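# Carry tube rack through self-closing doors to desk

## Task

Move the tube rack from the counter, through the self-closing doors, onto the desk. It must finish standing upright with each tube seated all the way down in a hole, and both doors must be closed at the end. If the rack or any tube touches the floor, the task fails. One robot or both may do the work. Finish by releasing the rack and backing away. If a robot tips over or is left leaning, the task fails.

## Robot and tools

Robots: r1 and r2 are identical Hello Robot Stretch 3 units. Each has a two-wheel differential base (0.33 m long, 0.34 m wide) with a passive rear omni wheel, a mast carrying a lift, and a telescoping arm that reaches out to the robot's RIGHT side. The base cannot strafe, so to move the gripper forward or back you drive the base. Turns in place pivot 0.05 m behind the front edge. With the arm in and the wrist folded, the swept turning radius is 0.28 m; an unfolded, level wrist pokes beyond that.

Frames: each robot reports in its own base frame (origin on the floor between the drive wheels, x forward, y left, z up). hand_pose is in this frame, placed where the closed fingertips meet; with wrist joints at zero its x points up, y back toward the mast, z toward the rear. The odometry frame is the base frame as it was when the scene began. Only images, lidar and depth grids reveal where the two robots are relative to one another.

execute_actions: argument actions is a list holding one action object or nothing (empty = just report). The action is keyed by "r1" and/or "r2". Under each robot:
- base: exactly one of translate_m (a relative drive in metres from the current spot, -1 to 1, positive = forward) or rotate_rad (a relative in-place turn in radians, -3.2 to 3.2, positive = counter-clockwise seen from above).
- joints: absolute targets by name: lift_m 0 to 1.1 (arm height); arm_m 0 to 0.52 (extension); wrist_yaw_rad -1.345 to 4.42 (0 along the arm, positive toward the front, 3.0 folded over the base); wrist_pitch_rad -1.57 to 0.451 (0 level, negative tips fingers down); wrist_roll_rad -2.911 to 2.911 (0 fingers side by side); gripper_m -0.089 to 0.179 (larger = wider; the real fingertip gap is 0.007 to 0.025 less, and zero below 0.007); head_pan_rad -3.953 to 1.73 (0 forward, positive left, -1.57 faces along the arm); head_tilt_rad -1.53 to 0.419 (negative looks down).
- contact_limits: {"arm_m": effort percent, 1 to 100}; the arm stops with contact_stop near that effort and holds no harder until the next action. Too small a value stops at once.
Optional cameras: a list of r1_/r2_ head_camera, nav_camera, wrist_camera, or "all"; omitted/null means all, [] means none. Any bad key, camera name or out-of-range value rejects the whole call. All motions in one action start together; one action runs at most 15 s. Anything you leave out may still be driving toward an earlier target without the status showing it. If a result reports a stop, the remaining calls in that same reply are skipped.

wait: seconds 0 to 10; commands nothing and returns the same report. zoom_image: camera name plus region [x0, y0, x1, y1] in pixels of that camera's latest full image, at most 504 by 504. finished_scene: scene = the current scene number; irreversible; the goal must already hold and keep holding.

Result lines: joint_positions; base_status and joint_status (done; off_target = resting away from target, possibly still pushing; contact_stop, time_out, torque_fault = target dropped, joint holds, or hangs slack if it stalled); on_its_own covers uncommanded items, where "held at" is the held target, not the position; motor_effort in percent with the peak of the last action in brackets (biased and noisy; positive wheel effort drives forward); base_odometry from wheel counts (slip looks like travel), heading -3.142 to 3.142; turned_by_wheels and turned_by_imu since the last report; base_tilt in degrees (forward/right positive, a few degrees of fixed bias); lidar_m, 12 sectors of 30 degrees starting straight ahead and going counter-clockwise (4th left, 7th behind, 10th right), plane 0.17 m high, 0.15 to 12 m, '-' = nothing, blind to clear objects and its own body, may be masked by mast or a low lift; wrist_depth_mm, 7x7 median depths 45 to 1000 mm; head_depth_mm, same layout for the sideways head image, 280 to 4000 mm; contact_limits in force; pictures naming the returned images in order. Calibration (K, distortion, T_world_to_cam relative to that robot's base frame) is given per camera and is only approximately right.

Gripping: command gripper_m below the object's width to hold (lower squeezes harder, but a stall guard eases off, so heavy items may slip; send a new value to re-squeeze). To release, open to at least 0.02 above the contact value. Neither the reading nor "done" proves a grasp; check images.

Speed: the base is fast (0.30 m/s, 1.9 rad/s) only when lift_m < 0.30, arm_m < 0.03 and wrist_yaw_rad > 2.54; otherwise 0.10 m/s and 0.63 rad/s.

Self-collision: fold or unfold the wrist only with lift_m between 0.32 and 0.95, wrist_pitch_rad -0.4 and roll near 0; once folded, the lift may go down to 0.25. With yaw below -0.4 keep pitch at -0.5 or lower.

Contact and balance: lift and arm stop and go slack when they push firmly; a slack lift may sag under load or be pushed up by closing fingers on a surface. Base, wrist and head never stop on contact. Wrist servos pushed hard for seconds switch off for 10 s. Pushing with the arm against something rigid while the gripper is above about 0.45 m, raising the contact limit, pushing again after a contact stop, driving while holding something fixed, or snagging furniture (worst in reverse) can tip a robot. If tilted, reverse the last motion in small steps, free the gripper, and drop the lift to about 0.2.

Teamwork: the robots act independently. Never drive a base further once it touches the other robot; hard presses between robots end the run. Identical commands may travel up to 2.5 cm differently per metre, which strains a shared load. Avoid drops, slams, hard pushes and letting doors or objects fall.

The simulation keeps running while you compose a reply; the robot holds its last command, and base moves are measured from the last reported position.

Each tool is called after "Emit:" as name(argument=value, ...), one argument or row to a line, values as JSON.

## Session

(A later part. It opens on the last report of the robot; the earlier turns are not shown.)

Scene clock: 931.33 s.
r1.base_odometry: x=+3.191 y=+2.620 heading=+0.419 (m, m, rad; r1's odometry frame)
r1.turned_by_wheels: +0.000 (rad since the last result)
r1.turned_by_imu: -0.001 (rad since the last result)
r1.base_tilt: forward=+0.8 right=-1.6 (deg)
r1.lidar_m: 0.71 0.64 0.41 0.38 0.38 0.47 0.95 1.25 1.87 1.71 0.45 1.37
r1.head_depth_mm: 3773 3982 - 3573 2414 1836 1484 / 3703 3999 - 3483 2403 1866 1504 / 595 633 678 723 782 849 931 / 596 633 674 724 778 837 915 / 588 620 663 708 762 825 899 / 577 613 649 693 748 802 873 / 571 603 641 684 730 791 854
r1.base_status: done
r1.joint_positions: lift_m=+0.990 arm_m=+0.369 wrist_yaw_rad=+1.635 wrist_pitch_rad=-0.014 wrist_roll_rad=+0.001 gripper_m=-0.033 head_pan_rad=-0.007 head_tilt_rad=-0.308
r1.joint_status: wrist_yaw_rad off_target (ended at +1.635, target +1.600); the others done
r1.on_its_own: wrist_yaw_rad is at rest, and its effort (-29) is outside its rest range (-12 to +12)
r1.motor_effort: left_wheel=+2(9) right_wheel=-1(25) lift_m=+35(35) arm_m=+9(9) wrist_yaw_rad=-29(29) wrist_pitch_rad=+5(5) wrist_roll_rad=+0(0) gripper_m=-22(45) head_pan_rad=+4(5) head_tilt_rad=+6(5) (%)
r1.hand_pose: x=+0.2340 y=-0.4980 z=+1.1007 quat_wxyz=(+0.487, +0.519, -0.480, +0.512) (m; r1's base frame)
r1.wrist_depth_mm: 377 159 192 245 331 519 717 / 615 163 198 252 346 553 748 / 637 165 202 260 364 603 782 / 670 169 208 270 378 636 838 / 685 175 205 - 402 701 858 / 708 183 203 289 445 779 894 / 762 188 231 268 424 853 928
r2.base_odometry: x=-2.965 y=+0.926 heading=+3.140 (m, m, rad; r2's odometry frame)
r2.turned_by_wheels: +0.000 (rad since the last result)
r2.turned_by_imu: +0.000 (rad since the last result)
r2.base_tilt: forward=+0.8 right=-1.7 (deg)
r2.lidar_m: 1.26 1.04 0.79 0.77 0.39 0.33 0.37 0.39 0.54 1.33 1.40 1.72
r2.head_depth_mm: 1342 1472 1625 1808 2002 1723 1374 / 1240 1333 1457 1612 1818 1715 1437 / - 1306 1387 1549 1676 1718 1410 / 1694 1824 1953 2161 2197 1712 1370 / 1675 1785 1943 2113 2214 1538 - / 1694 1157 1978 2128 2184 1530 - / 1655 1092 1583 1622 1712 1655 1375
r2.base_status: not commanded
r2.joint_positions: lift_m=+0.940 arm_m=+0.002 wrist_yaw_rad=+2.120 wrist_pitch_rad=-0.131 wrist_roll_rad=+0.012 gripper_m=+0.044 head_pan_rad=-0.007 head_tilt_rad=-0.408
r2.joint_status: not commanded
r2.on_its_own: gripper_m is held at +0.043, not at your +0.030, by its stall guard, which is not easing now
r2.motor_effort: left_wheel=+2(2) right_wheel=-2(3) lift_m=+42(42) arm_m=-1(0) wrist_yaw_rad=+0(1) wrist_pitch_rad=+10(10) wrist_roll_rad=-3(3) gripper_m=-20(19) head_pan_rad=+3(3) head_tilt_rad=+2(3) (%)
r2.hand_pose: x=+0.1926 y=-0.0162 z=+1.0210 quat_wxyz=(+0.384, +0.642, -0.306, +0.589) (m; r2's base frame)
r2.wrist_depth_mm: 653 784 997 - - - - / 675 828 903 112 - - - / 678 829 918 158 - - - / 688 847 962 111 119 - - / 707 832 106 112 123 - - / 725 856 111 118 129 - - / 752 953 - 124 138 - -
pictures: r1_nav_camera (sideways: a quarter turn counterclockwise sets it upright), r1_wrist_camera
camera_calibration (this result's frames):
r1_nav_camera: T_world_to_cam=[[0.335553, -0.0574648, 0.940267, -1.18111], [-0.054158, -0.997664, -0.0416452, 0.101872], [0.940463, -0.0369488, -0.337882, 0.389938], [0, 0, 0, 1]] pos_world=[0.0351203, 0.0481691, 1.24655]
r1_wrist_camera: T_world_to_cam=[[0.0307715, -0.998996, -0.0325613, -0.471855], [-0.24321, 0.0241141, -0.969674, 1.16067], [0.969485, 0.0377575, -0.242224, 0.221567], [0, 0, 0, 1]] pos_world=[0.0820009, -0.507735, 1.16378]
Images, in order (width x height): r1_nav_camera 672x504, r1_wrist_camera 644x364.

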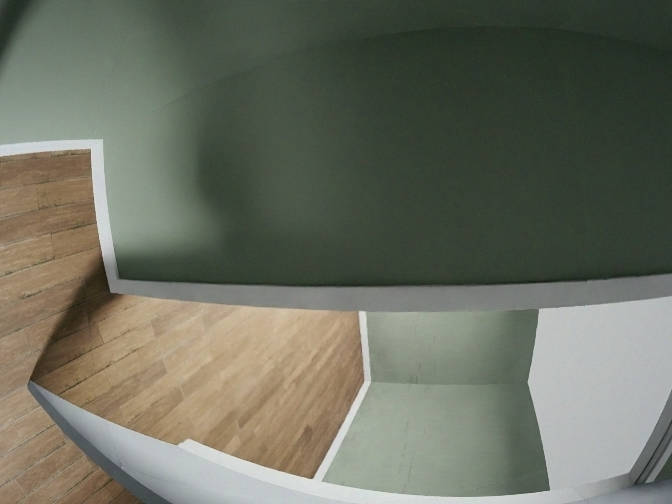

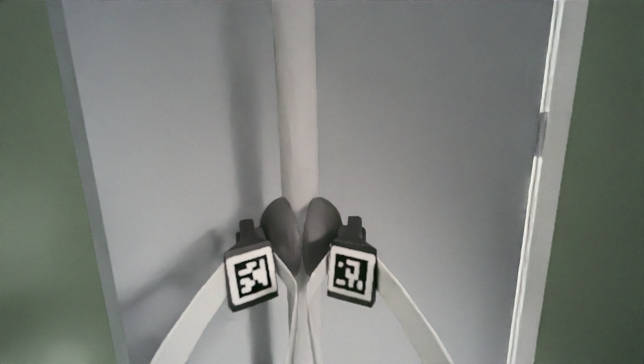

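Emit:
execute_actions(
  actions=[
    {"r1":{"base":{"rotate_rad":-0.45},"joints":{"arm_m":0.0,"gripper_m":0.0,"wrist_yaw_rad":2.6}}},
  ],
  cameras=[],
)

Emit:
execute_actions(
  actions=[
    {"r1":{"base":{"translate_m":0.4}}},
  ],
  cameras=["r1_nav_camera"],
)

Scene clock: 939.87 s.
r1.base_odometry: x=+3.191 y=+2.620 heading=-0.031 (m, m, rad; r1's odometry frame)
r1.turned_by_wheels: -0.450 (rad since the last result)
r1.turned_by_imu: -0.451 (rad since the last result)
r1.base_tilt: forward=+0.8 right=-1.4 (deg)
r1.lidar_m: 0.75 0.71 0.58 0.40 0.38 0.39 0.50 1.13 1.25 1.81 1.71 1.10
r1.head_depth_mm: 914 984 1062 1152 1265 1391 1456 / 846 903 970 1049 1131 1239 1368 / 790 839 897 964 1031 1122 1226 / 736 779 831 882 947 1018 1107 / 692 730 773 816 872 935 1009 / 654 678 710 749 807 866 918 / 620 650 679 710 746 793 850
r1.base_status: done
r1.joint_positions: lift_m=+0.990 arm_m=+0.000 wrist_yaw_rad=+2.597 wrist_pitch_rad=-0.015 wrist_roll_rad=+0.001 gripper_m=+0.000 head_pan_rad=-0.007 head_tilt_rad=-0.308
r1.joint_status: all done
r1.motor_effort: left_wheel=+2(11) right_wheel=-1(12) lift_m=+36(36) arm_m=-6(10) wrist_yaw_rad=+2(30) wrist_pitch_rad=+6(6) wrist_roll_rad=+0(0) gripper_m=-2(71) head_pan_rad=+4(5) head_tilt_rad=+6(5) (%)
r1.hand_pose: x=+0.1112 y=+0.0735 z=+1.1003 quat_wxyz=(+0.196, +0.683, -0.185, +0.680) (m; r1's base frame)
r1.wrist_depth_mm: 387 486 677 721 655 597 547 / 392 495 686 743 684 618 563 / 396 503 701 777 700 634 569 / 402 507 716 803 726 651 597 / 402 514 688 - 744 679 619 / 404 516 662 900 754 689 625 / 412 530 812 894 818 712 656
r2.base_odometry: x=-2.965 y=+0.926 heading=+3.140 (m, m, rad; r2's odometry frame)
r2.turned_by_wheels: +0.000 (rad since the last result)
r2.turned_by_imu: +0.000 (rad since the last result)
r2.base_tilt: forward=+1.0 right=-1.6 (deg)
r2.lidar_m: 1.27 1.04 0.78 0.77 0.39 0.33 0.37 0.38 0.54 1.33 1.40 1.98
r2.head_depth_mm: 1605 1723 1865 2033 2136 1712 1377 / 1630 1744 1884 2055 2188 1718 1435 / 1649 1772 1904 2059 2208 1722 1415 / 1653 1772 1918 2082 2200 1716 1380 / 1670 1797 1939 2116 2228 1528 - / 1689 1130 1965 2140 2201 1566 - / 1660 1131 1594 1633 1817 1646 1372
r2.base_status: not commanded
r2.joint_positions: lift_m=+0.940 arm_m=+0.002 wrist_yaw_rad=+2.120 wrist_pitch_rad=-0.131 wrist_roll_rad=+0.012 gripper_m=+0.044 head_pan_rad=-0.007 head_tilt_rad=-0.408
r2.joint_status: not commanded
r2.on_its_own: gripper_m is held at +0.043, not at your +0.030, by its stall guard, which is not easing now
r2.motor_effort: left_wheel=+2(2) right_wheel=-2(3) lift_m=+42(43) arm_m=-1(1) wrist_yaw_rad=+0(1) wrist_pitch_rad=+10(10) wrist_roll_rad=-3(3) gripper_m=-20(19) head_pan_rad=+3(2) head_tilt_rad=+3(3) (%)
r2.hand_pose: x=+0.1926 y=-0.0162 z=+1.0210 quat_wxyz=(+0.384, +0.642, -0.306, +0.589) (m; r2's base frame)
r2.wrist_depth_mm: 662 791 - - - - - / 674 809 901 111 - - - / 676 840 945 158 - - - / 713 845 980 111 119 - - / 698 869 106 112 122 - - / 720 862 111 118 128 - - / 738 946 - 123 138 - -
pictures: none
No camera images: the call's "cameras" was empty. Leave "cameras" out to get every camera's image.

Scene clock: 944.83 s.
r1.base_odometry: x=+3.590 y=+2.608 heading=-0.031 (m, m, rad; r1's odometry frame)
r1.turned_by_wheels: +0.000 (rad since the last result)
r1.turned_by_imu: +0.003 (rad since the last result)
r1.base_tilt: forward=+0.8 right=-1.6 (deg)
r1.lidar_m: 0.40 0.36 0.38 0.50 0.60 0.62 0.80 1.53 1.97 1.57 1.48 0.58
r1.head_depth_mm: 462 495 536 584 637 702 782 / 428 457 491 530 575 629 690 / 399 424 451 484 522 565 616 / 373 394 418 447 478 516 557 / 350 369 390 415 441 472 508 / 330 347 365 386 410 438 467 / 313 327 344 363 383 395 360
r1.base_status: done
r1.joint_positions: lift_m=+0.990 arm_m=+0.000 wrist_yaw_rad=+2.597 wrist_pitch_rad=-0.015 wrist_roll_rad=+0.001 gripper_m=+0.000 head_pan_rad=-0.007 head_tilt_rad=-0.308
r1.joint_status: not commanded
r1.motor_effort: left_wheel=+1(7) right_wheel=-1(3) lift_m=+36(36) arm_m=-6(7) wrist_yaw_rad=+2(2) wrist_pitch_rad=+6(6) wrist_roll_rad=+0(0) gripper_m=-2(2) head_pan_rad=+5(4) head_tilt_rad=+5(6) (%)
r1.hand_pose: x=+0.1112 y=+0.0735 z=+1.1003 quat_wxyz=(+0.196, +0.683, -0.185, +0.680) (m; r1's base frame)
r1.wrist_depth_mm: 544 492 434 386 345 312 293 / 559 508 452 401 359 322 301 / 585 541 467 418 371 331 313 / 600 571 491 434 386 346 319 / 604 598 525 - 400 353 330 / 618 638 561 479 411 368 337 / 618 673 559 485 433 387 349
r2.base_odometry: x=-2.965 y=+0.926 heading=+3.140 (m, m, rad; r2's odometry frame)
r2.turned_by_wheels: +0.000 (rad since the last result)
r2.turned_by_imu: +0.000 (rad since the last result)
r2.base_tilt: forward=+1.0 right=-1.7 (deg)
r2.lidar_m: 1.55 1.04 0.79 0.77 0.39 0.33 0.37 0.39 0.54 1.33 1.40 1.98
r2.head_depth_mm: 1614 1732 1866 2016 2149 1718 1373 / 1630 1743 1901 2037 2181 1727 1433 / 1640 1750 1905 2061 2202 1714 1415 / 1659 1707 1917 2092 2189 1659 1375 / 1671 1443 1902 2099 2192 1679 - / 1693 1806 1977 2145 2193 1789 - / 1661 1729 1758 1792 1813 1655 1365
r2.base_status: not commanded
r2.joint_positions: lift_m=+0.940 arm_m=+0.002 wrist_yaw_rad=+2.120 wrist_pitch_rad=-0.131 wrist_roll_rad=+0.012 gripper_m=+0.044 head_pan_rad=-0.007 head_tilt_rad=-0.408
r2.joint_status: not commanded
r2.on_its_own: gripper_m is held at +0.043, not at your +0.030, by its stall guard, which is not easing now
r2.motor_effort: left_wheel=+2(2) right_wheel=-3(2) lift_m=+42(42) arm_m=+0(0) wrist_yaw_rad=+0(1) wrist_pitch_rad=+11(10) wrist_roll_rad=-3(3) gripper_m=-19(19) head_pan_rad=+2(2) head_tilt_rad=+3(3) (%)
r2.hand_pose: x=+0.1926 y=-0.0162 z=+1.0210 quat_wxyz=(+0.384, +0.642, -0.306, +0.589) (m; r2's base frame)
r2.wrist_depth_mm: 669 775 961 - - - - / 670 810 898 111 - - - / 667 818 912 158 - - - / 706 842 970 111 119 - - / 716 834 106 112 122 - - / 733 844 111 118 127 - - / 745 966 - 124 137 - -
pictures: r1_nav_camera (sideways: a quarter turn counterclockwise sets it upright)
camera_calibration (this result's frames):
r1_nav_camera: T_world_to_cam=[[0.335555, -0.0574551, 0.940267, -1.18111], [-0.0541291, -0.997665, -0.0416452, 0.101871], [0.940464, -0.0369215, -0.337882, 0.389938], [0, 0, 0, 1]] pos_world=[0.0351189, 0.0481699, 1.24655]
Images, in order (width x height): r1_nav_camera 672x504.

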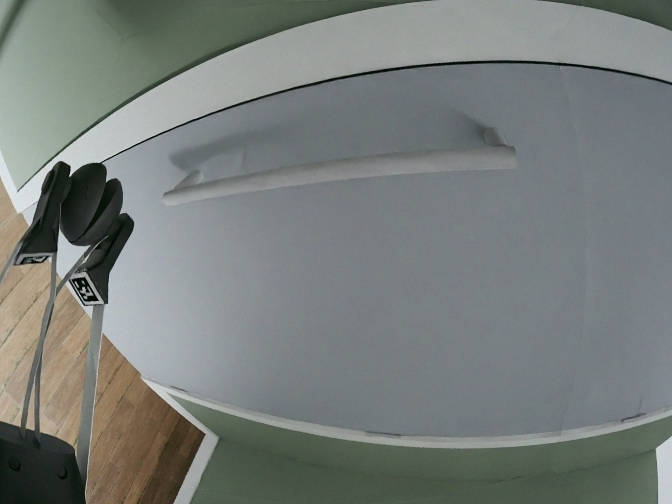

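Emit:
execute_actions(
  actions=[
    {"r1":{"base":{"translate_m":-0.55}}},
  ],
  cameras=[],
)

Emit:
execute_actions(
  actions=[
    {"r1":{"base":{"rotate_rad":1.65},"joints":{"head_pan_rad":-1.57}}},
  ],
  cameras=[],
)

Emit:
execute_actions(
  actions=[
    {"r1":{"joints":{"wrist_yaw_rad":0.0,"gripper_m":0.12,"arm_m":0.3}}},
  ],
  cameras=["r1_wrist_camera","r1_head_camera"],
)

Scene clock: 962.63 s.
r1.base_odometry: x=+3.041 y=+2.624 heading=-0.031 (m, m, rad; r1's odometry frame)
r1.turned_by_wheels: +0.000 (rad since the last result)
r1.turned_by_imu: -0.007 (rad since the last result)
r1.base_tilt: forward=+0.7 right=-1.3 (deg)
r1.lidar_m: 0.87 0.83 0.46 0.31 0.29 0.30 0.39 0.87 1.17 1.84 1.79 1.29
r1.head_depth_mm: 1089 1168 1259 1366 1487 1636 1492 / 1007 1071 1153 1246 1352 1475 1494 / 937 995 1063 1136 1219 1334 1433 / 877 930 981 1046 1125 1218 1308 / 825 867 918 978 1036 1108 1192 / 773 801 849 909 957 1017 1080 / 728 759 799 835 886 947 1007
r1.base_status: done
r1.joint_positions: lift_m=+0.990 arm_m=+0.000 wrist_yaw_rad=+2.597 wrist_pitch_rad=-0.015 wrist_roll_rad=+0.001 gripper_m=+0.000 head_pan_rad=-0.007 head_tilt_rad=-0.308
r1.joint_status: not commanded
r1.motor_effort: left_wheel=+2(3) right_wheel=+0(5) lift_m=+36(35) arm_m=-6(6) wrist_yaw_rad=+2(3) wrist_pitch_rad=+6(6) wrist_roll_rad=+0(0) gripper_m=-2(3) head_pan_rad=+4(4) head_tilt_rad=+6(6) (%)
r1.hand_pose: x=+0.1112 y=+0.0735 z=+1.1003 quat_wxyz=(+0.196, +0.683, -0.185, +0.680) (m; r1's base frame)
r1.wrist_depth_mm: 317 392 544 812 757 685 632 / 320 399 558 857 783 720 656 / 318 402 572 869 810 736 679 / 323 409 578 909 846 757 695 / 326 414 558 - 864 789 722 / 328 423 540 973 900 814 743 / 331 421 647 - 970 842 763
r2.base_odometry: x=-2.965 y=+0.926 heading=+3.140 (m, m, rad; r2's odometry frame)
r2.turned_by_wheels: +0.000 (rad since the last result)
r2.turned_by_imu: -0.001 (rad since the last result)
r2.base_tilt: forward=+1.0 right=-1.6 (deg)
r2.lidar_m: 1.95 1.04 0.79 0.77 0.39 0.33 0.37 0.39 0.54 1.33 1.40 1.99
r2.head_depth_mm: 1620 1730 1856 2021 2147 1711 1371 / 1631 1738 1886 2047 2179 1715 1440 / 1642 1768 1909 2081 2195 1713 1412 / 1652 1780 1931 2072 2185 1722 1375 / 1669 1809 1938 2110 2219 1718 - / 1687 1805 1915 2156 2199 1783 - / 1671 1037 1680 1796 1818 1455 1272
r2.base_status: not commanded
r2.joint_positions: lift_m=+0.940 arm_m=+0.002 wrist_yaw_rad=+2.120 wrist_pitch_rad=-0.131 wrist_roll_rad=+0.012 gripper_m=+0.044 head_pan_rad=-0.007 head_tilt_rad=-0.408
r2.joint_status: not commanded
r2.on_its_own: gripper_m is held at +0.043, not at your +0.030, by its stall guard, which is not easing now
r2.motor_effort: left_wheel=+2(2) right_wheel=-3(2) lift_m=+42(42) arm_m=-1(0) wrist_yaw_rad=-2(1) wrist_pitch_rad=+10(11) wrist_roll_rad=-3(3) gripper_m=-20(19) head_pan_rad=+2(3) head_tilt_rad=+3(3) (%)
r2.hand_pose: x=+0.1926 y=-0.0162 z=+1.0210 quat_wxyz=(+0.384, +0.642, -0.306, +0.589) (m; r2's base frame)
r2.wrist_depth_mm: 656 804 979 - - - - / 668 789 901 112 - - - / 679 838 929 158 - - - / 696 846 972 111 119 - - / 718 866 106 112 122 - - / 741 848 111 117 128 - - / 728 933 - 124 137 - -
pictures: none
No camera images: the call's "cameras" was empty. Leave "cameras" out to get every camera's image.

Scene clock: 966.23 s.
r1.base_odometry: x=+3.041 y=+2.624 heading=+1.619 (m, m, rad; r1's odometry frame)
r1.turned_by_wheels: +1.650 (rad since the last result)
r1.turned_by_imu: +1.645 (rad since the last result)
r1.base_tilt: forward=+0.7 right=-1.4 (deg)
r1.lidar_m: 0.30 0.29 0.30 0.42 1.14 1.17 1.86 1.79 1.18 0.86 0.83 0.41
r1.head_depth_mm: 971 1042 1118 1221 1319 1397 - / 919 976 1049 1134 1229 1313 - / 869 920 975 1056 1137 1214 - / 822 864 918 987 1060 1119 - / 782 813 867 925 986 1053 - / 737 768 812 864 920 986 1044 / 708 746 779 824 874 932 992
r1.base_status: done
r1.joint_positions: lift_m=+0.990 arm_m=+0.000 wrist_yaw_rad=+2.597 wrist_pitch_rad=-0.015 wrist_roll_rad=+0.001 gripper_m=+0.000 head_pan_rad=-1.563 head_tilt_rad=-0.308
r1.joint_status: all done
r1.motor_effort: left_wheel=-2(6) right_wheel=+3(4) lift_m=+35(36) arm_m=-6(6) wrist_yaw_rad=+2(2) wrist_pitch_rad=+6(6) wrist_roll_rad=+0(0) gripper_m=-1(2) head_pan_rad=-4(54) head_tilt_rad=+6(5) (%)
r1.hand_pose: x=+0.1112 y=+0.0735 z=+1.1003 quat_wxyz=(+0.196, +0.683, -0.185, +0.680) (m; r1's base frame)
r1.wrist_depth_mm: 494 414 353 308 273 244 221 / 533 441 368 320 278 251 228 / 554 461 385 333 289 259 233 / 605 487 403 346 303 266 239 / 650 515 433 - 313 276 246 / 714 542 464 381 317 284 255 / 771 599 459 388 344 293 264
r2.base_odometry: x=-2.965 y=+0.926 heading=+3.140 (m, m, rad; r2's odometry frame)
r2.turned_by_wheels: +0.000 (rad since the last result)
r2.turned_by_imu: +0.000 (rad since the last result)
r2.base_tilt: forward=+0.9 right=-1.7 (deg)
r2.lidar_m: 1.95 1.04 0.79 0.77 0.39 0.33 0.37 0.39 0.54 1.33 1.40 1.99
r2.head_depth_mm: 1613 1734 1868 2014 2154 1718 1368 / 1626 1755 1881 2034 2171 1717 1439 / 1638 1775 1918 2063 2196 1721 1407 / 1654 1791 1923 2079 2204 1722 1370 / 1678 1789 1946 2115 2225 1649 - / 1690 1800 1956 2158 2205 1781 - / 1668 1009 1156 1788 1646 1604 1332
r2.base_status: not commanded
r2.joint_positions: lift_m=+0.940 arm_m=+0.002 wrist_yaw_rad=+2.120 wrist_pitch_rad=-0.131 wrist_roll_rad=+0.012 gripper_m=+0.044 head_pan_rad=-0.007 head_tilt_rad=-0.408
r2.joint_status: not commanded
r2.on_its_own: gripper_m is held at +0.043, not at your +0.030, by its stall guard, which is not easing now
r2.motor_effort: left_wheel=+2(2) right_wheel=-2(2) lift_m=+42(42) arm_m=+0(0) wrist_yaw_rad=+0(1) wrist_pitch_rad=+11(10) wrist_roll_rad=-3(3) gripper_m=-20(20) head_pan_rad=+1(2) head_tilt_rad=+3(3) (%)
r2.hand_pose: x=+0.1926 y=-0.0162 z=+1.0210 quat_wxyz=(+0.384, +0.642, -0.306, +0.589) (m; r2's base frame)
r2.wrist_depth_mm: 643 764 - - - - - / 669 803 904 111 - - - / 676 820 922 159 - - - / 704 864 - 112 119 - - / 722 888 106 112 123 - - / 730 838 111 118 128 - - / 739 959 - 124 138 - -
pictures: none
No camera images: the call's "cameras" was empty. Leave "cameras" out to get every camera's image.

Scene clock: 969.67 s.
r1.base_odometry: x=+3.041 y=+2.624 heading=+1.619 (m, m, rad; r1's odometry frame)
r1.turned_by_wheels: +0.000 (rad since the last result)
r1.turned_by_imu: -0.001 (rad since the last result)
r1.base_tilt: forward=+0.8 right=-1.4 (deg)
r1.lidar_m: 0.30 0.29 0.30 0.42 1.14 1.16 1.86 1.79 1.18 0.86 0.83 0.41
r1.head_depth_mm: 968 1042 1115 - 1335 1464 1485 / 920 983 1040 - 1224 1333 1420 / 865 924 971 - 1154 1230 1352 / 823 870 914 978 1058 1145 1234 / 778 814 869 920 985 1051 1137 / 734 772 816 864 921 985 1068 / 703 742 785 831 875 934 997
r1.base_status: not commanded
r1.joint_positions: lift_m=+0.990 arm_m=+0.300 wrist_yaw_rad=+0.002 wrist_pitch_rad=-0.015 wrist_roll_rad=+0.001 gripper_m=+0.120 head_pan_rad=-1.563 head_tilt_rad=-0.308
r1.joint_status: all done
r1.motor_effort: left_wheel=-2(2) right_wheel=+3(2) lift_m=+36(36) arm_m=+5(5) wrist_yaw_rad=-2(4) wrist_pitch_rad=+6(5) wrist_roll_rad=+0(0) gripper_m=+1(79) head_pan_rad=-5(5) head_tilt_rad=+5(5) (%)
r1.hand_pose: x=-0.0208 y=-0.7005 z=+1.1003 quat_wxyz=(+0.707, +0.007, -0.707, -0.005) (m; r1's base frame)
r1.wrist_depth_mm: 272 309 335 404 482 595 748 / 278 316 350 418 503 623 829 / 289 314 361 438 524 669 885 / 298 320 366 453 540 699 951 / 305 320 387 465 550 763 - / 310 - 401 489 575 835 - / 311 355 420 509 622 791 -
r2.base_odometry: x=-2.965 y=+0.926 heading=+3.140 (m, m, rad; r2's odometry frame)
r2.turned_by_wheels: +0.000 (rad since the last result)
r2.turned_by_imu: +0.000 (rad since the last result)
r2.base_tilt: forward=+1.0 right=-1.7 (deg)
r2.lidar_m: 1.94 1.05 0.79 0.77 0.39 0.33 0.37 0.39 0.54 1.33 1.41 1.98
r2.head_depth_mm: 1612 1731 1850 2018 2148 1726 1373 / 1636 1745 1891 2034 2172 1719 1432 / 1643 1761 1905 2080 2204 1720 1419 / 1640 1760 1923 2078 2198 1717 1370 / 1664 1780 1934 2104 2224 1639 - / 1679 1808 1969 2137 2193 1784 - / 1657 1010 1689 1776 1648 1600 1331
r2.base_status: not commanded
r2.joint_positions: lift_m=+0.940 arm_m=+0.002 wrist_yaw_rad=+2.120 wrist_pitch_rad=-0.131 wrist_roll_rad=+0.012 gripper_m=+0.044 head_pan_rad=-0.007 head_tilt_rad=-0.408
r2.joint_status: not commanded
r2.on_its_own: gripper_m is held at +0.043, not at your +0.030, by its stall guard, which is not easing now
r2.motor_effort: left_wheel=+2(2) right_wheel=-2(3) lift_m=+42(42) arm_m=+0(1) wrist_yaw_rad=+0(0) wrist_pitch_rad=+11(10) wrist_roll_rad=-3(3) gripper_m=-20(20) head_pan_rad=+2(2) head_tilt_rad=+3(3) (%)
r2.hand_pose: x=+0.1926 y=-0.0162 z=+1.0210 quat_wxyz=(+0.384, +0.642, -0.306, +0.589) (m; r2's base frame)
r2.wrist_depth_mm: 672 797 - - - - - / 670 793 915 111 - - - / 693 813 943 158 - - - / 705 837 957 111 119 - - / 710 838 106 112 122 - - / 731 860 111 118 128 - - / 747 949 - 124 138 - -
pictures: r1_head_camera (sideways: a quarter turn clockwise sets it upright), r1_wrist_camera
camera_calibration (this result's frames):
r1_head_camera: T_world_to_cam=[[0.0280878, 0.333761, -0.942239, 1.24733], [0.999459, 0.00673399, 0.0321788, -0.0473117], [0.0170851, -0.942634, -0.333392, 0.393046], [0, 0, 0, 1]] pos_world=[0.00553628, -0.0454919, 1.30784]
r1_wrist_camera: T_world_to_cam=[[-0.998994, 0.030839, -0.0325528, 0.0336128], [0.0390799, 0.24279, -0.969291, 1.26181], [-0.0219885, -0.969588, -0.243751, -0.248399], [0, 0, 0, 1]] pos_world=[-0.0211945, -0.548238, 1.16361]
Images, in order (width x height): r1_head_camera 896x504, r1_wrist_camera 644x364.

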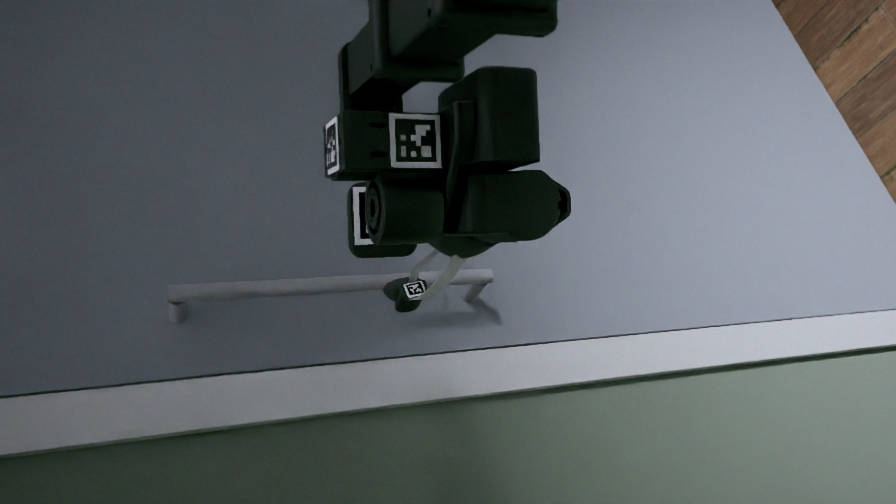

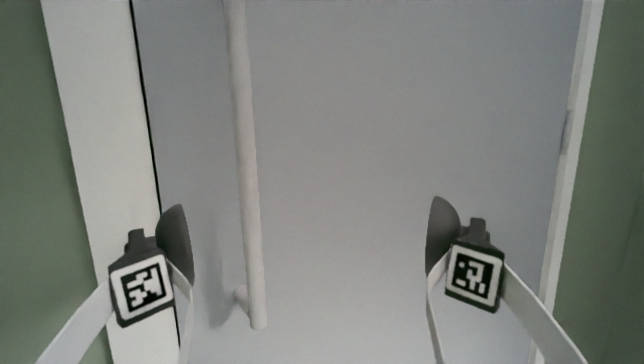

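Emit:
execute_actions(
  actions=[
    {"r1":{"base":{"rotate_rad":0.13}}},
  ],
  cameras=[],
)

Emit:
execute_actions(
  actions=[
    {"r1":{"base":{"translate_m":-0.2}}},
  ],
  cameras=["r1_wrist_camera"],
)

Scene clock: 975.10 s.
r1.base_odometry: x=+3.041 y=+2.624 heading=+1.749 (m, m, rad; r1's odometry frame)
r1.turned_by_wheels: +0.130 (rad since the last result)
r1.turned_by_imu: +0.129 (rad since the last result)
r1.base_tilt: forward=+0.7 right=-1.4 (deg)
r1.lidar_m: 0.30 0.29 0.32 0.48 1.17 1.17 1.81 1.79 1.05 0.84 0.77 0.37
r1.head_depth_mm: 864 928 981 - 1177 1277 1388 / 826 884 937 - 1108 1198 1320 / 800 838 884 - 1054 1123 1238 / 765 811 852 908 983 1053 1159 / 728 773 823 884 944 1013 1097 / 712 749 792 844 903 965 1046 / 687 723 765 814 859 922 995
r1.base_status: done
r1.joint_positions: lift_m=+0.990 arm_m=+0.300 wrist_yaw_rad=+0.002 wrist_pitch_rad=-0.015 wrist_roll_rad=+0.001 gripper_m=+0.120 head_pan_rad=-1.563 head_tilt_rad=-0.308
r1.joint_status: not commanded
r1.motor_effort: left_wheel=-2(7) right_wheel=+2(5) lift_m=+35(35) arm_m=+4(4) wrist_yaw_rad=-2(2) wrist_pitch_rad=+6(5) wrist_roll_rad=+0(0) gripper_m=+0(0) head_pan_rad=-5(5) head_tilt_rad=+6(5) (%)
r1.hand_pose: x=-0.0209 y=-0.7005 z=+1.1003 quat_wxyz=(+0.707, +0.006, -0.707, -0.005) (m; r1's base frame)
r1.wrist_depth_mm: 257 279 296 338 386 452 527 / 264 286 305 347 405 474 552 / 272 295 314 364 418 486 594 / 279 304 328 372 439 515 617 / 288 305 338 387 445 554 666 / 295 - 356 407 463 602 702 / 296 336 367 431 502 587 776
r2.base_odometry: x=-2.965 y=+0.926 heading=+3.140 (m, m, rad; r2's odometry frame)
r2.turned_by_wheels: +0.000 (rad since the last result)
r2.turned_by_imu: +0.000 (rad since the last result)
r2.base_tilt: forward=+1.0 right=-1.5 (deg)
r2.lidar_m: 1.95 1.04 0.79 0.77 0.39 0.33 0.37 0.39 0.54 1.33 1.40 1.98
r2.head_depth_mm: 1616 1733 1865 2020 2141 1724 1370 / 1627 1739 1877 2052 2174 1722 1432 / 1638 1760 1897 2073 2190 1719 1416 / 1652 1768 1922 2076 2187 1719 1374 / 1670 1778 1944 2118 2211 1545 - / 1691 1806 1959 2141 2206 1760 - / 1656 1005 967 1620 1652 1600 1333
r2.base_status: not commanded
r2.joint_positions: lift_m=+0.940 arm_m=+0.002 wrist_yaw_rad=+2.120 wrist_pitch_rad=-0.131 wrist_roll_rad=+0.012 gripper_m=+0.044 head_pan_rad=-0.007 head_tilt_rad=-0.408
r2.joint_status: not commanded
r2.on_its_own: gripper_m is held at +0.043, not at your +0.030, by its stall guard, which is not easing now
r2.motor_effort: left_wheel=+2(2) right_wheel=-2(2) lift_m=+42(42) arm_m=+0(0) wrist_yaw_rad=+0(0) wrist_pitch_rad=+10(10) wrist_roll_rad=-3(3) gripper_m=-19(19) head_pan_rad=+2(3) head_tilt_rad=+3(3) (%)
r2.hand_pose: x=+0.1926 y=-0.0162 z=+1.0210 quat_wxyz=(+0.384, +0.642, -0.306, +0.589) (m; r2's base frame)
r2.wrist_depth_mm: 658 797 986 - - - - / 665 808 904 111 - - - / 671 813 959 158 - - - / 682 812 950 111 119 - - / 711 862 106 112 123 - - / 724 850 111 117 129 - - / 752 967 - 124 138 - -
pictures: none
No camera images: the call's "cameras" was empty. Leave "cameras" out to get every camera's image.

Scene clock: 978.07 s.
r1.base_odometry: x=+3.076 y=+2.428 heading=+1.749 (m, m, rad; r1's odometry frame)
r1.turned_by_wheels: +0.000 (rad since the last result)
r1.turned_by_imu: -0.002 (rad since the last result)
r1.base_tilt: forward=+0.9 right=-1.5 (deg)
r1.lidar_m: 0.48 0.48 0.52 0.79 1.03 1.52 1.63 1.61 1.15 0.90 0.90 0.60
r1.head_depth_mm: 956 1011 1084 - 1285 1396 1460 / 912 975 1023 - 1220 1317 1416 / 871 924 978 - 1159 1235 1354 / 839 891 938 1015 1095 1176 1281 / 813 856 903 971 1042 1118 1207 / 782 816 865 930 980 1050 1135 / 750 786 830 877 944 1011 1084
r1.base_status: done
r1.joint_positions: lift_m=+0.990 arm_m=+0.300 wrist_yaw_rad=+0.002 wrist_pitch_rad=-0.015 wrist_roll_rad=+0.001 gripper_m=+0.120 head_pan_rad=-1.563 head_tilt_rad=-0.308
r1.joint_status: not commanded
r1.motor_effort: left_wheel=-1(6) right_wheel=+2(4) lift_m=+37(35) arm_m=+4(4) wrist_yaw_rad=-2(2) wrist_pitch_rad=+6(6) wrist_roll_rad=+0(0) gripper_m=+0(1) head_pan_rad=-4(5) head_tilt_rad=+6(5) (%)
r1.hand_pose: x=-0.0209 y=-0.7005 z=+1.1003 quat_wxyz=(+0.707, +0.006, -0.707, -0.005) (m; r1's base frame)
r1.wrist_depth_mm: 316 336 380 423 473 546 638 / 320 344 391 436 500 585 663 / 325 355 404 454 520 602 708 / 330 365 417 473 540 632 765 / 340 376 433 488 547 687 808 / 349 - 449 508 574 744 871 / 357 413 468 531 619 726 970
r2.base_odometry: x=-2.965 y=+0.926 heading=+3.140 (m, m, rad; r2's odometry frame)
r2.turned_by_wheels: +0.000 (rad since the last result)
r2.turned_by_imu: +0.000 (rad since the last result)
r2.base_tilt: forward=+1.0 right=-1.7 (deg)
r2.lidar_m: 0.91 0.91 0.79 0.77 0.39 0.33 0.37 0.39 0.54 1.33 1.40 1.98
r2.head_depth_mm: 1616 1738 1867 2010 2162 1716 1377 / 1628 1746 1888 2027 2181 1720 1435 / 1637 1757 1913 2073 2197 1717 1421 / 1652 1752 1919 2071 2193 1710 1265 / 1668 1758 1938 2108 2222 1515 - / 1664 784 845 2074 2103 1755 - / 1630 1657 1766 1787 1827 1660 1375
r2.base_status: not commanded
r2.joint_positions: lift_m=+0.940 arm_m=+0.002 wrist_yaw_rad=+2.120 wrist_pitch_rad=-0.131 wrist_roll_rad=+0.012 gripper_m=+0.044 head_pan_rad=-0.007 head_tilt_rad=-0.408
r2.joint_status: not commanded
r2.on_its_own: gripper_m is held at +0.043, not at your +0.030, by its stall guard, which is not easing now
r2.motor_effort: left_wheel=+2(2) right_wheel=-2(2) lift_m=+42(42) arm_m=-1(1) wrist_yaw_rad=+1(2) wrist_pitch_rad=+10(11) wrist_roll_rad=-3(3) gripper_m=-20(20) head_pan_rad=+2(4) head_tilt_rad=+3(3) (%)
r2.hand_pose: x=+0.1926 y=-0.0162 z=+1.0210 quat_wxyz=(+0.384, +0.642, -0.306, +0.589) (m; r2's base frame)
r2.wrist_depth_mm: 651 778 977 - 717 - - / 663 788 915 111 - - - / 673 820 963 158 - - - / 709 832 965 112 119 - - / 712 860 106 112 122 - - / 741 855 111 118 128 - - / 740 944 - 124 137 - -
pictures: r1_wrist_camera
camera_calibration (this result's frames):
r1_wrist_camera: T_world_to_cam=[[-0.998984, 0.0311691, -0.0325529, 0.0337604], [0.0391601, 0.242778, -0.969291, 1.26182], [-0.0223088, -0.969581, -0.243751, -0.248421], [0, 0, 0, 1]] pos_world=[-0.0212287, -0.548257, 1.16361]
Images, in order (width x height): r1_wrist_camera 644x364.

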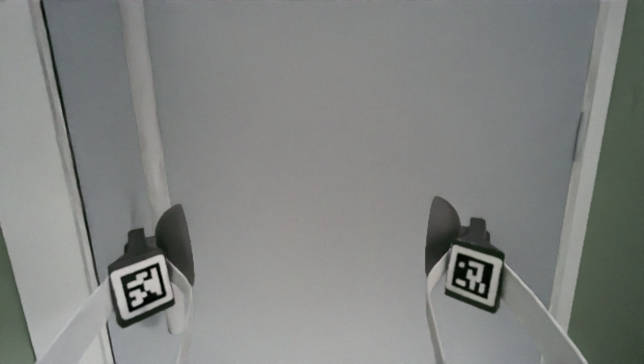

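Emit:
execute_actions(
  actions=[
    {"r1":{"base":{"rotate_rad":0.28}}},
  ],
  cameras=["r1_wrist_camera"],
)

Scene clock: 981.77 s.
r1.base_odometry: x=+3.076 y=+2.428 heading=+2.029 (m, m, rad; r1's odometry frame)
r1.turned_by_wheels: +0.280 (rad since the last result)
r1.turned_by_imu: +0.278 (rad since the last result)
r1.base_tilt: forward=+0.9 right=-1.4 (deg)
r1.lidar_m: 0.48 0.48 0.61 1.10 1.10 1.67 1.61 1.47 0.98 0.90 0.77 0.52
r1.head_depth_mm: 804 851 902 - 1063 1158 1261 / 794 846 894 - 1052 1136 1236 / 785 828 875 - 1039 1114 1219 / 765 813 867 945 1008 1090 1195 / 770 813 874 927 997 1078 1180 / 759 803 859 919 988 1062 1150 / 752 801 848 909 972 1044 1133
r1.base_status: done
r1.joint_positions: lift_m=+0.990 arm_m=+0.300 wrist_yaw_rad=+0.002 wrist_pitch_rad=-0.015 wrist_roll_rad=+0.001 gripper_m=+0.120 head_pan_rad=-1.563 head_tilt_rad=-0.308
r1.joint_status: not commanded
r1.motor_effort: left_wheel=-1(7) right_wheel=+2(4) lift_m=+36(36) arm_m=+4(4) wrist_yaw_rad=-2(2) wrist_pitch_rad=+5(5) wrist_roll_rad=+0(0) gripper_m=+1(0) head_pan_rad=-5(4) head_tilt_rad=+6(5) (%)
r1.hand_pose: x=-0.0209 y=-0.7005 z=+1.1003 quat_wxyz=(+0.707, +0.006, -0.707, -0.005) (m; r1's base frame)
r1.wrist_depth_mm: 312 320 332 343 356 376 390 / 322 335 341 356 373 388 409 / 332 343 357 372 386 402 421 / 340 357 370 386 403 422 438 / 356 364 381 402 415 440 464 / 370 - 401 420 428 463 484 / 384 402 415 432 453 478 513
r2.base_odometry: x=-2.965 y=+0.926 heading=+3.140 (m, m, rad; r2's odometry frame)
r2.turned_by_wheels: +0.000 (rad since the last result)
r2.turned_by_imu: +0.000 (rad since the last result)
r2.base_tilt: forward=+0.9 right=-1.7 (deg)
r2.lidar_m: 0.91 1.05 0.79 0.77 0.39 0.33 0.37 0.38 0.54 1.33 1.40 1.99
r2.head_depth_mm: 1609 1730 1859 2015 2155 1721 1375 / 1633 1751 1890 2046 2173 1718 1430 / 1641 1768 1899 2059 2184 1719 1420 / 1654 1765 1917 2068 2187 1722 1288 / 1665 1763 865 2070 2105 1455 - / 1668 801 1946 2128 2190 1790 - / 1643 1723 1780 1794 1828 1670 1376
r2.base_status: not commanded
r2.joint_positions: lift_m=+0.940 arm_m=+0.002 wrist_yaw_rad=+2.120 wrist_pitch_rad=-0.131 wrist_roll_rad=+0.012 gripper_m=+0.044 head_pan_rad=-0.007 head_tilt_rad=-0.408
r2.joint_status: not commanded
r2.on_its_own: gripper_m is held at +0.043, not at your +0.030, by its stall guard, which is not easing now
r2.motor_effort: left_wheel=+2(2) right_wheel=-2(2) lift_m=+42(42) arm_m=+1(0) wrist_yaw_rad=-1(1) wrist_pitch_rad=+10(10) wrist_roll_rad=-3(3) gripper_m=-19(20) head_pan_rad=+2(2) head_tilt_rad=+3(3) (%)
r2.hand_pose: x=+0.1926 y=-0.0162 z=+1.0210 quat_wxyz=(+0.384, +0.642, -0.306, +0.589) (m; r2's base frame)
r2.wrist_depth_mm: 665 793 976 - 752 - - / 679 816 942 111 - - - / 681 807 944 158 - - - / 708 845 978 111 119 - - / 707 856 106 112 123 - - / 727 845 111 118 128 - - / 742 941 - 124 138 - -
pictures: r1_wrist_camera
camera_calibration (this result's frames):
r1_wrist_camera: T_world_to_cam=[[-0.998981, 0.0312631, -0.0325528, 0.0338025], [0.0391829, 0.242774, -0.969291, 1.26182], [-0.0224001, -0.969579, -0.243751, -0.248429], [0, 0, 0, 1]] pos_world=[-0.0212385, -0.548264, 1.16361]
Images, in order (width x height): r1_wrist_camera 644x364.

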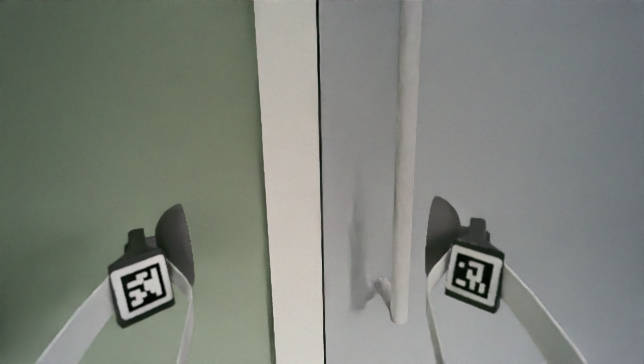

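Emit:
execute_actions(
  actions=[
    {"r1":{"base":{"translate_m":-0.085},"joints":{"arm_m":0.42}}},
  ],
  cameras=["r1_wrist_camera"],
)

Scene clock: 987.30 s.
r1.base_odometry: x=+3.114 y=+2.351 heading=+2.029 (m, m, rad; r1's odometry frame)
r1.turned_by_wheels: +0.000 (rad since the last result)
r1.turned_by_imu: -0.002 (rad since the last result)
r1.base_tilt: forward=+0.8 right=-1.3 (deg)
r1.lidar_m: 0.56 0.57 0.72 1.08 1.01 1.64 1.52 1.48 0.99 0.90 0.91 0.61
r1.head_depth_mm: 814 866 916 - 1069 1160 1276 / 802 851 899 999 1053 1153 1254 / 793 842 881 989 1042 1130 1228 / 787 821 875 963 1021 1105 1202 / 769 810 871 929 1006 1088 1186 / 764 815 867 924 996 1074 1171 / 756 806 854 917 986 1062 1156
r1.base_status: done
r1.joint_positions: lift_m=+0.990 arm_m=+0.420 wrist_yaw_rad=+0.002 wrist_pitch_rad=-0.015 wrist_roll_rad=+0.001 gripper_m=+0.120 head_pan_rad=-1.563 head_tilt_rad=-0.308
r1.joint_status: all done
r1.motor_effort: left_wheel=-2(6) right_wheel=+1(4) lift_m=+36(36) arm_m=+5(5) wrist_yaw_rad=-2(2) wrist_pitch_rad=+6(5) wrist_roll_rad=+0(0) gripper_m=+0(0) head_pan_rad=-5(5) head_tilt_rad=+5(5) (%)
r1.hand_pose: x=-0.0210 y=-0.8205 z=+1.1003 quat_wxyz=(+0.707, +0.006, -0.707, -0.005) (m; r1's base frame)
r1.wrist_depth_mm: 220 215 234 238 254 264 274 / 226 224 245 248 264 274 285 / 235 230 252 256 274 286 299 / 242 240 262 266 284 294 311 / 251 253 271 280 294 312 324 / 259 - 281 291 308 327 340 / 268 274 294 301 325 338 359
r2.base_odometry: x=-2.965 y=+0.926 heading=+3.140 (m, m, rad; r2's odometry frame)
r2.turned_by_wheels: +0.000 (rad since the last result)
r2.turned_by_imu: +0.000 (rad since the last result)
r2.base_tilt: forward=+0.8 right=-1.7 (deg)
r2.lidar_m: 0.88 1.04 0.79 0.77 0.39 0.33 0.37 0.39 0.55 1.34 1.41 1.98
r2.head_depth_mm: 1614 1727 1866 2025 2164 1721 1371 / 1629 1753 1885 2033 2185 1717 1426 / 1633 1763 1894 2050 2209 1731 1335 / 1647 1740 1927 2085 2202 1719 1203 / 1643 778 850 2061 2093 1685 - / 1675 1814 1959 2137 2180 1776 - / 1654 1736 1767 1795 1829 1667 1370
r2.base_status: not commanded
r2.joint_positions: lift_m=+0.940 arm_m=+0.002 wrist_yaw_rad=+2.120 wrist_pitch_rad=-0.131 wrist_roll_rad=+0.012 gripper_m=+0.044 head_pan_rad=-0.007 head_tilt_rad=-0.408
r2.joint_status: not commanded
r2.on_its_own: gripper_m is held at +0.043, not at your +0.030, by its stall guard, which is not easing now
r2.motor_effort: left_wheel=+2(2) right_wheel=-3(2) lift_m=+42(42) arm_m=+0(0) wrist_yaw_rad=+0(1) wrist_pitch_rad=+10(10) wrist_roll_rad=-3(3) gripper_m=-19(19) head_pan_rad=+2(2) head_tilt_rad=+2(3) (%)
r2.hand_pose: x=+0.1926 y=-0.0162 z=+1.0210 quat_wxyz=(+0.384, +0.642, -0.306, +0.589) (m; r2's base frame)
r2.wrist_depth_mm: 661 781 993 - - 655 - / 673 805 909 111 - - - / 695 821 934 158 - - - / 710 837 964 111 119 - - / 711 867 106 112 122 - - / 750 836 111 117 128 - - / 748 982 - 124 138 - -
pictures: r1_wrist_camera
camera_calibration (this result's frames):
r1_wrist_camera: T_world_to_cam=[[-0.998977, 0.0313817, -0.0325526, 0.0376201], [0.0392118, 0.242778, -0.969289, 1.29094], [-0.0225149, -0.969574, -0.24376, -0.364746], [0, 0, 0, 1]] pos_world=[-0.0212507, -0.668241, 1.16361]
Images, in order (width x height): r1_wrist_camera 644x364.

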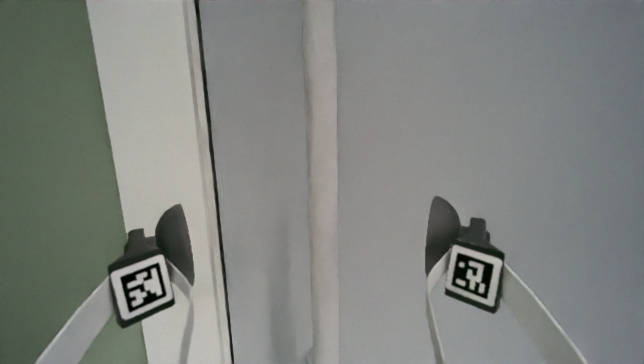

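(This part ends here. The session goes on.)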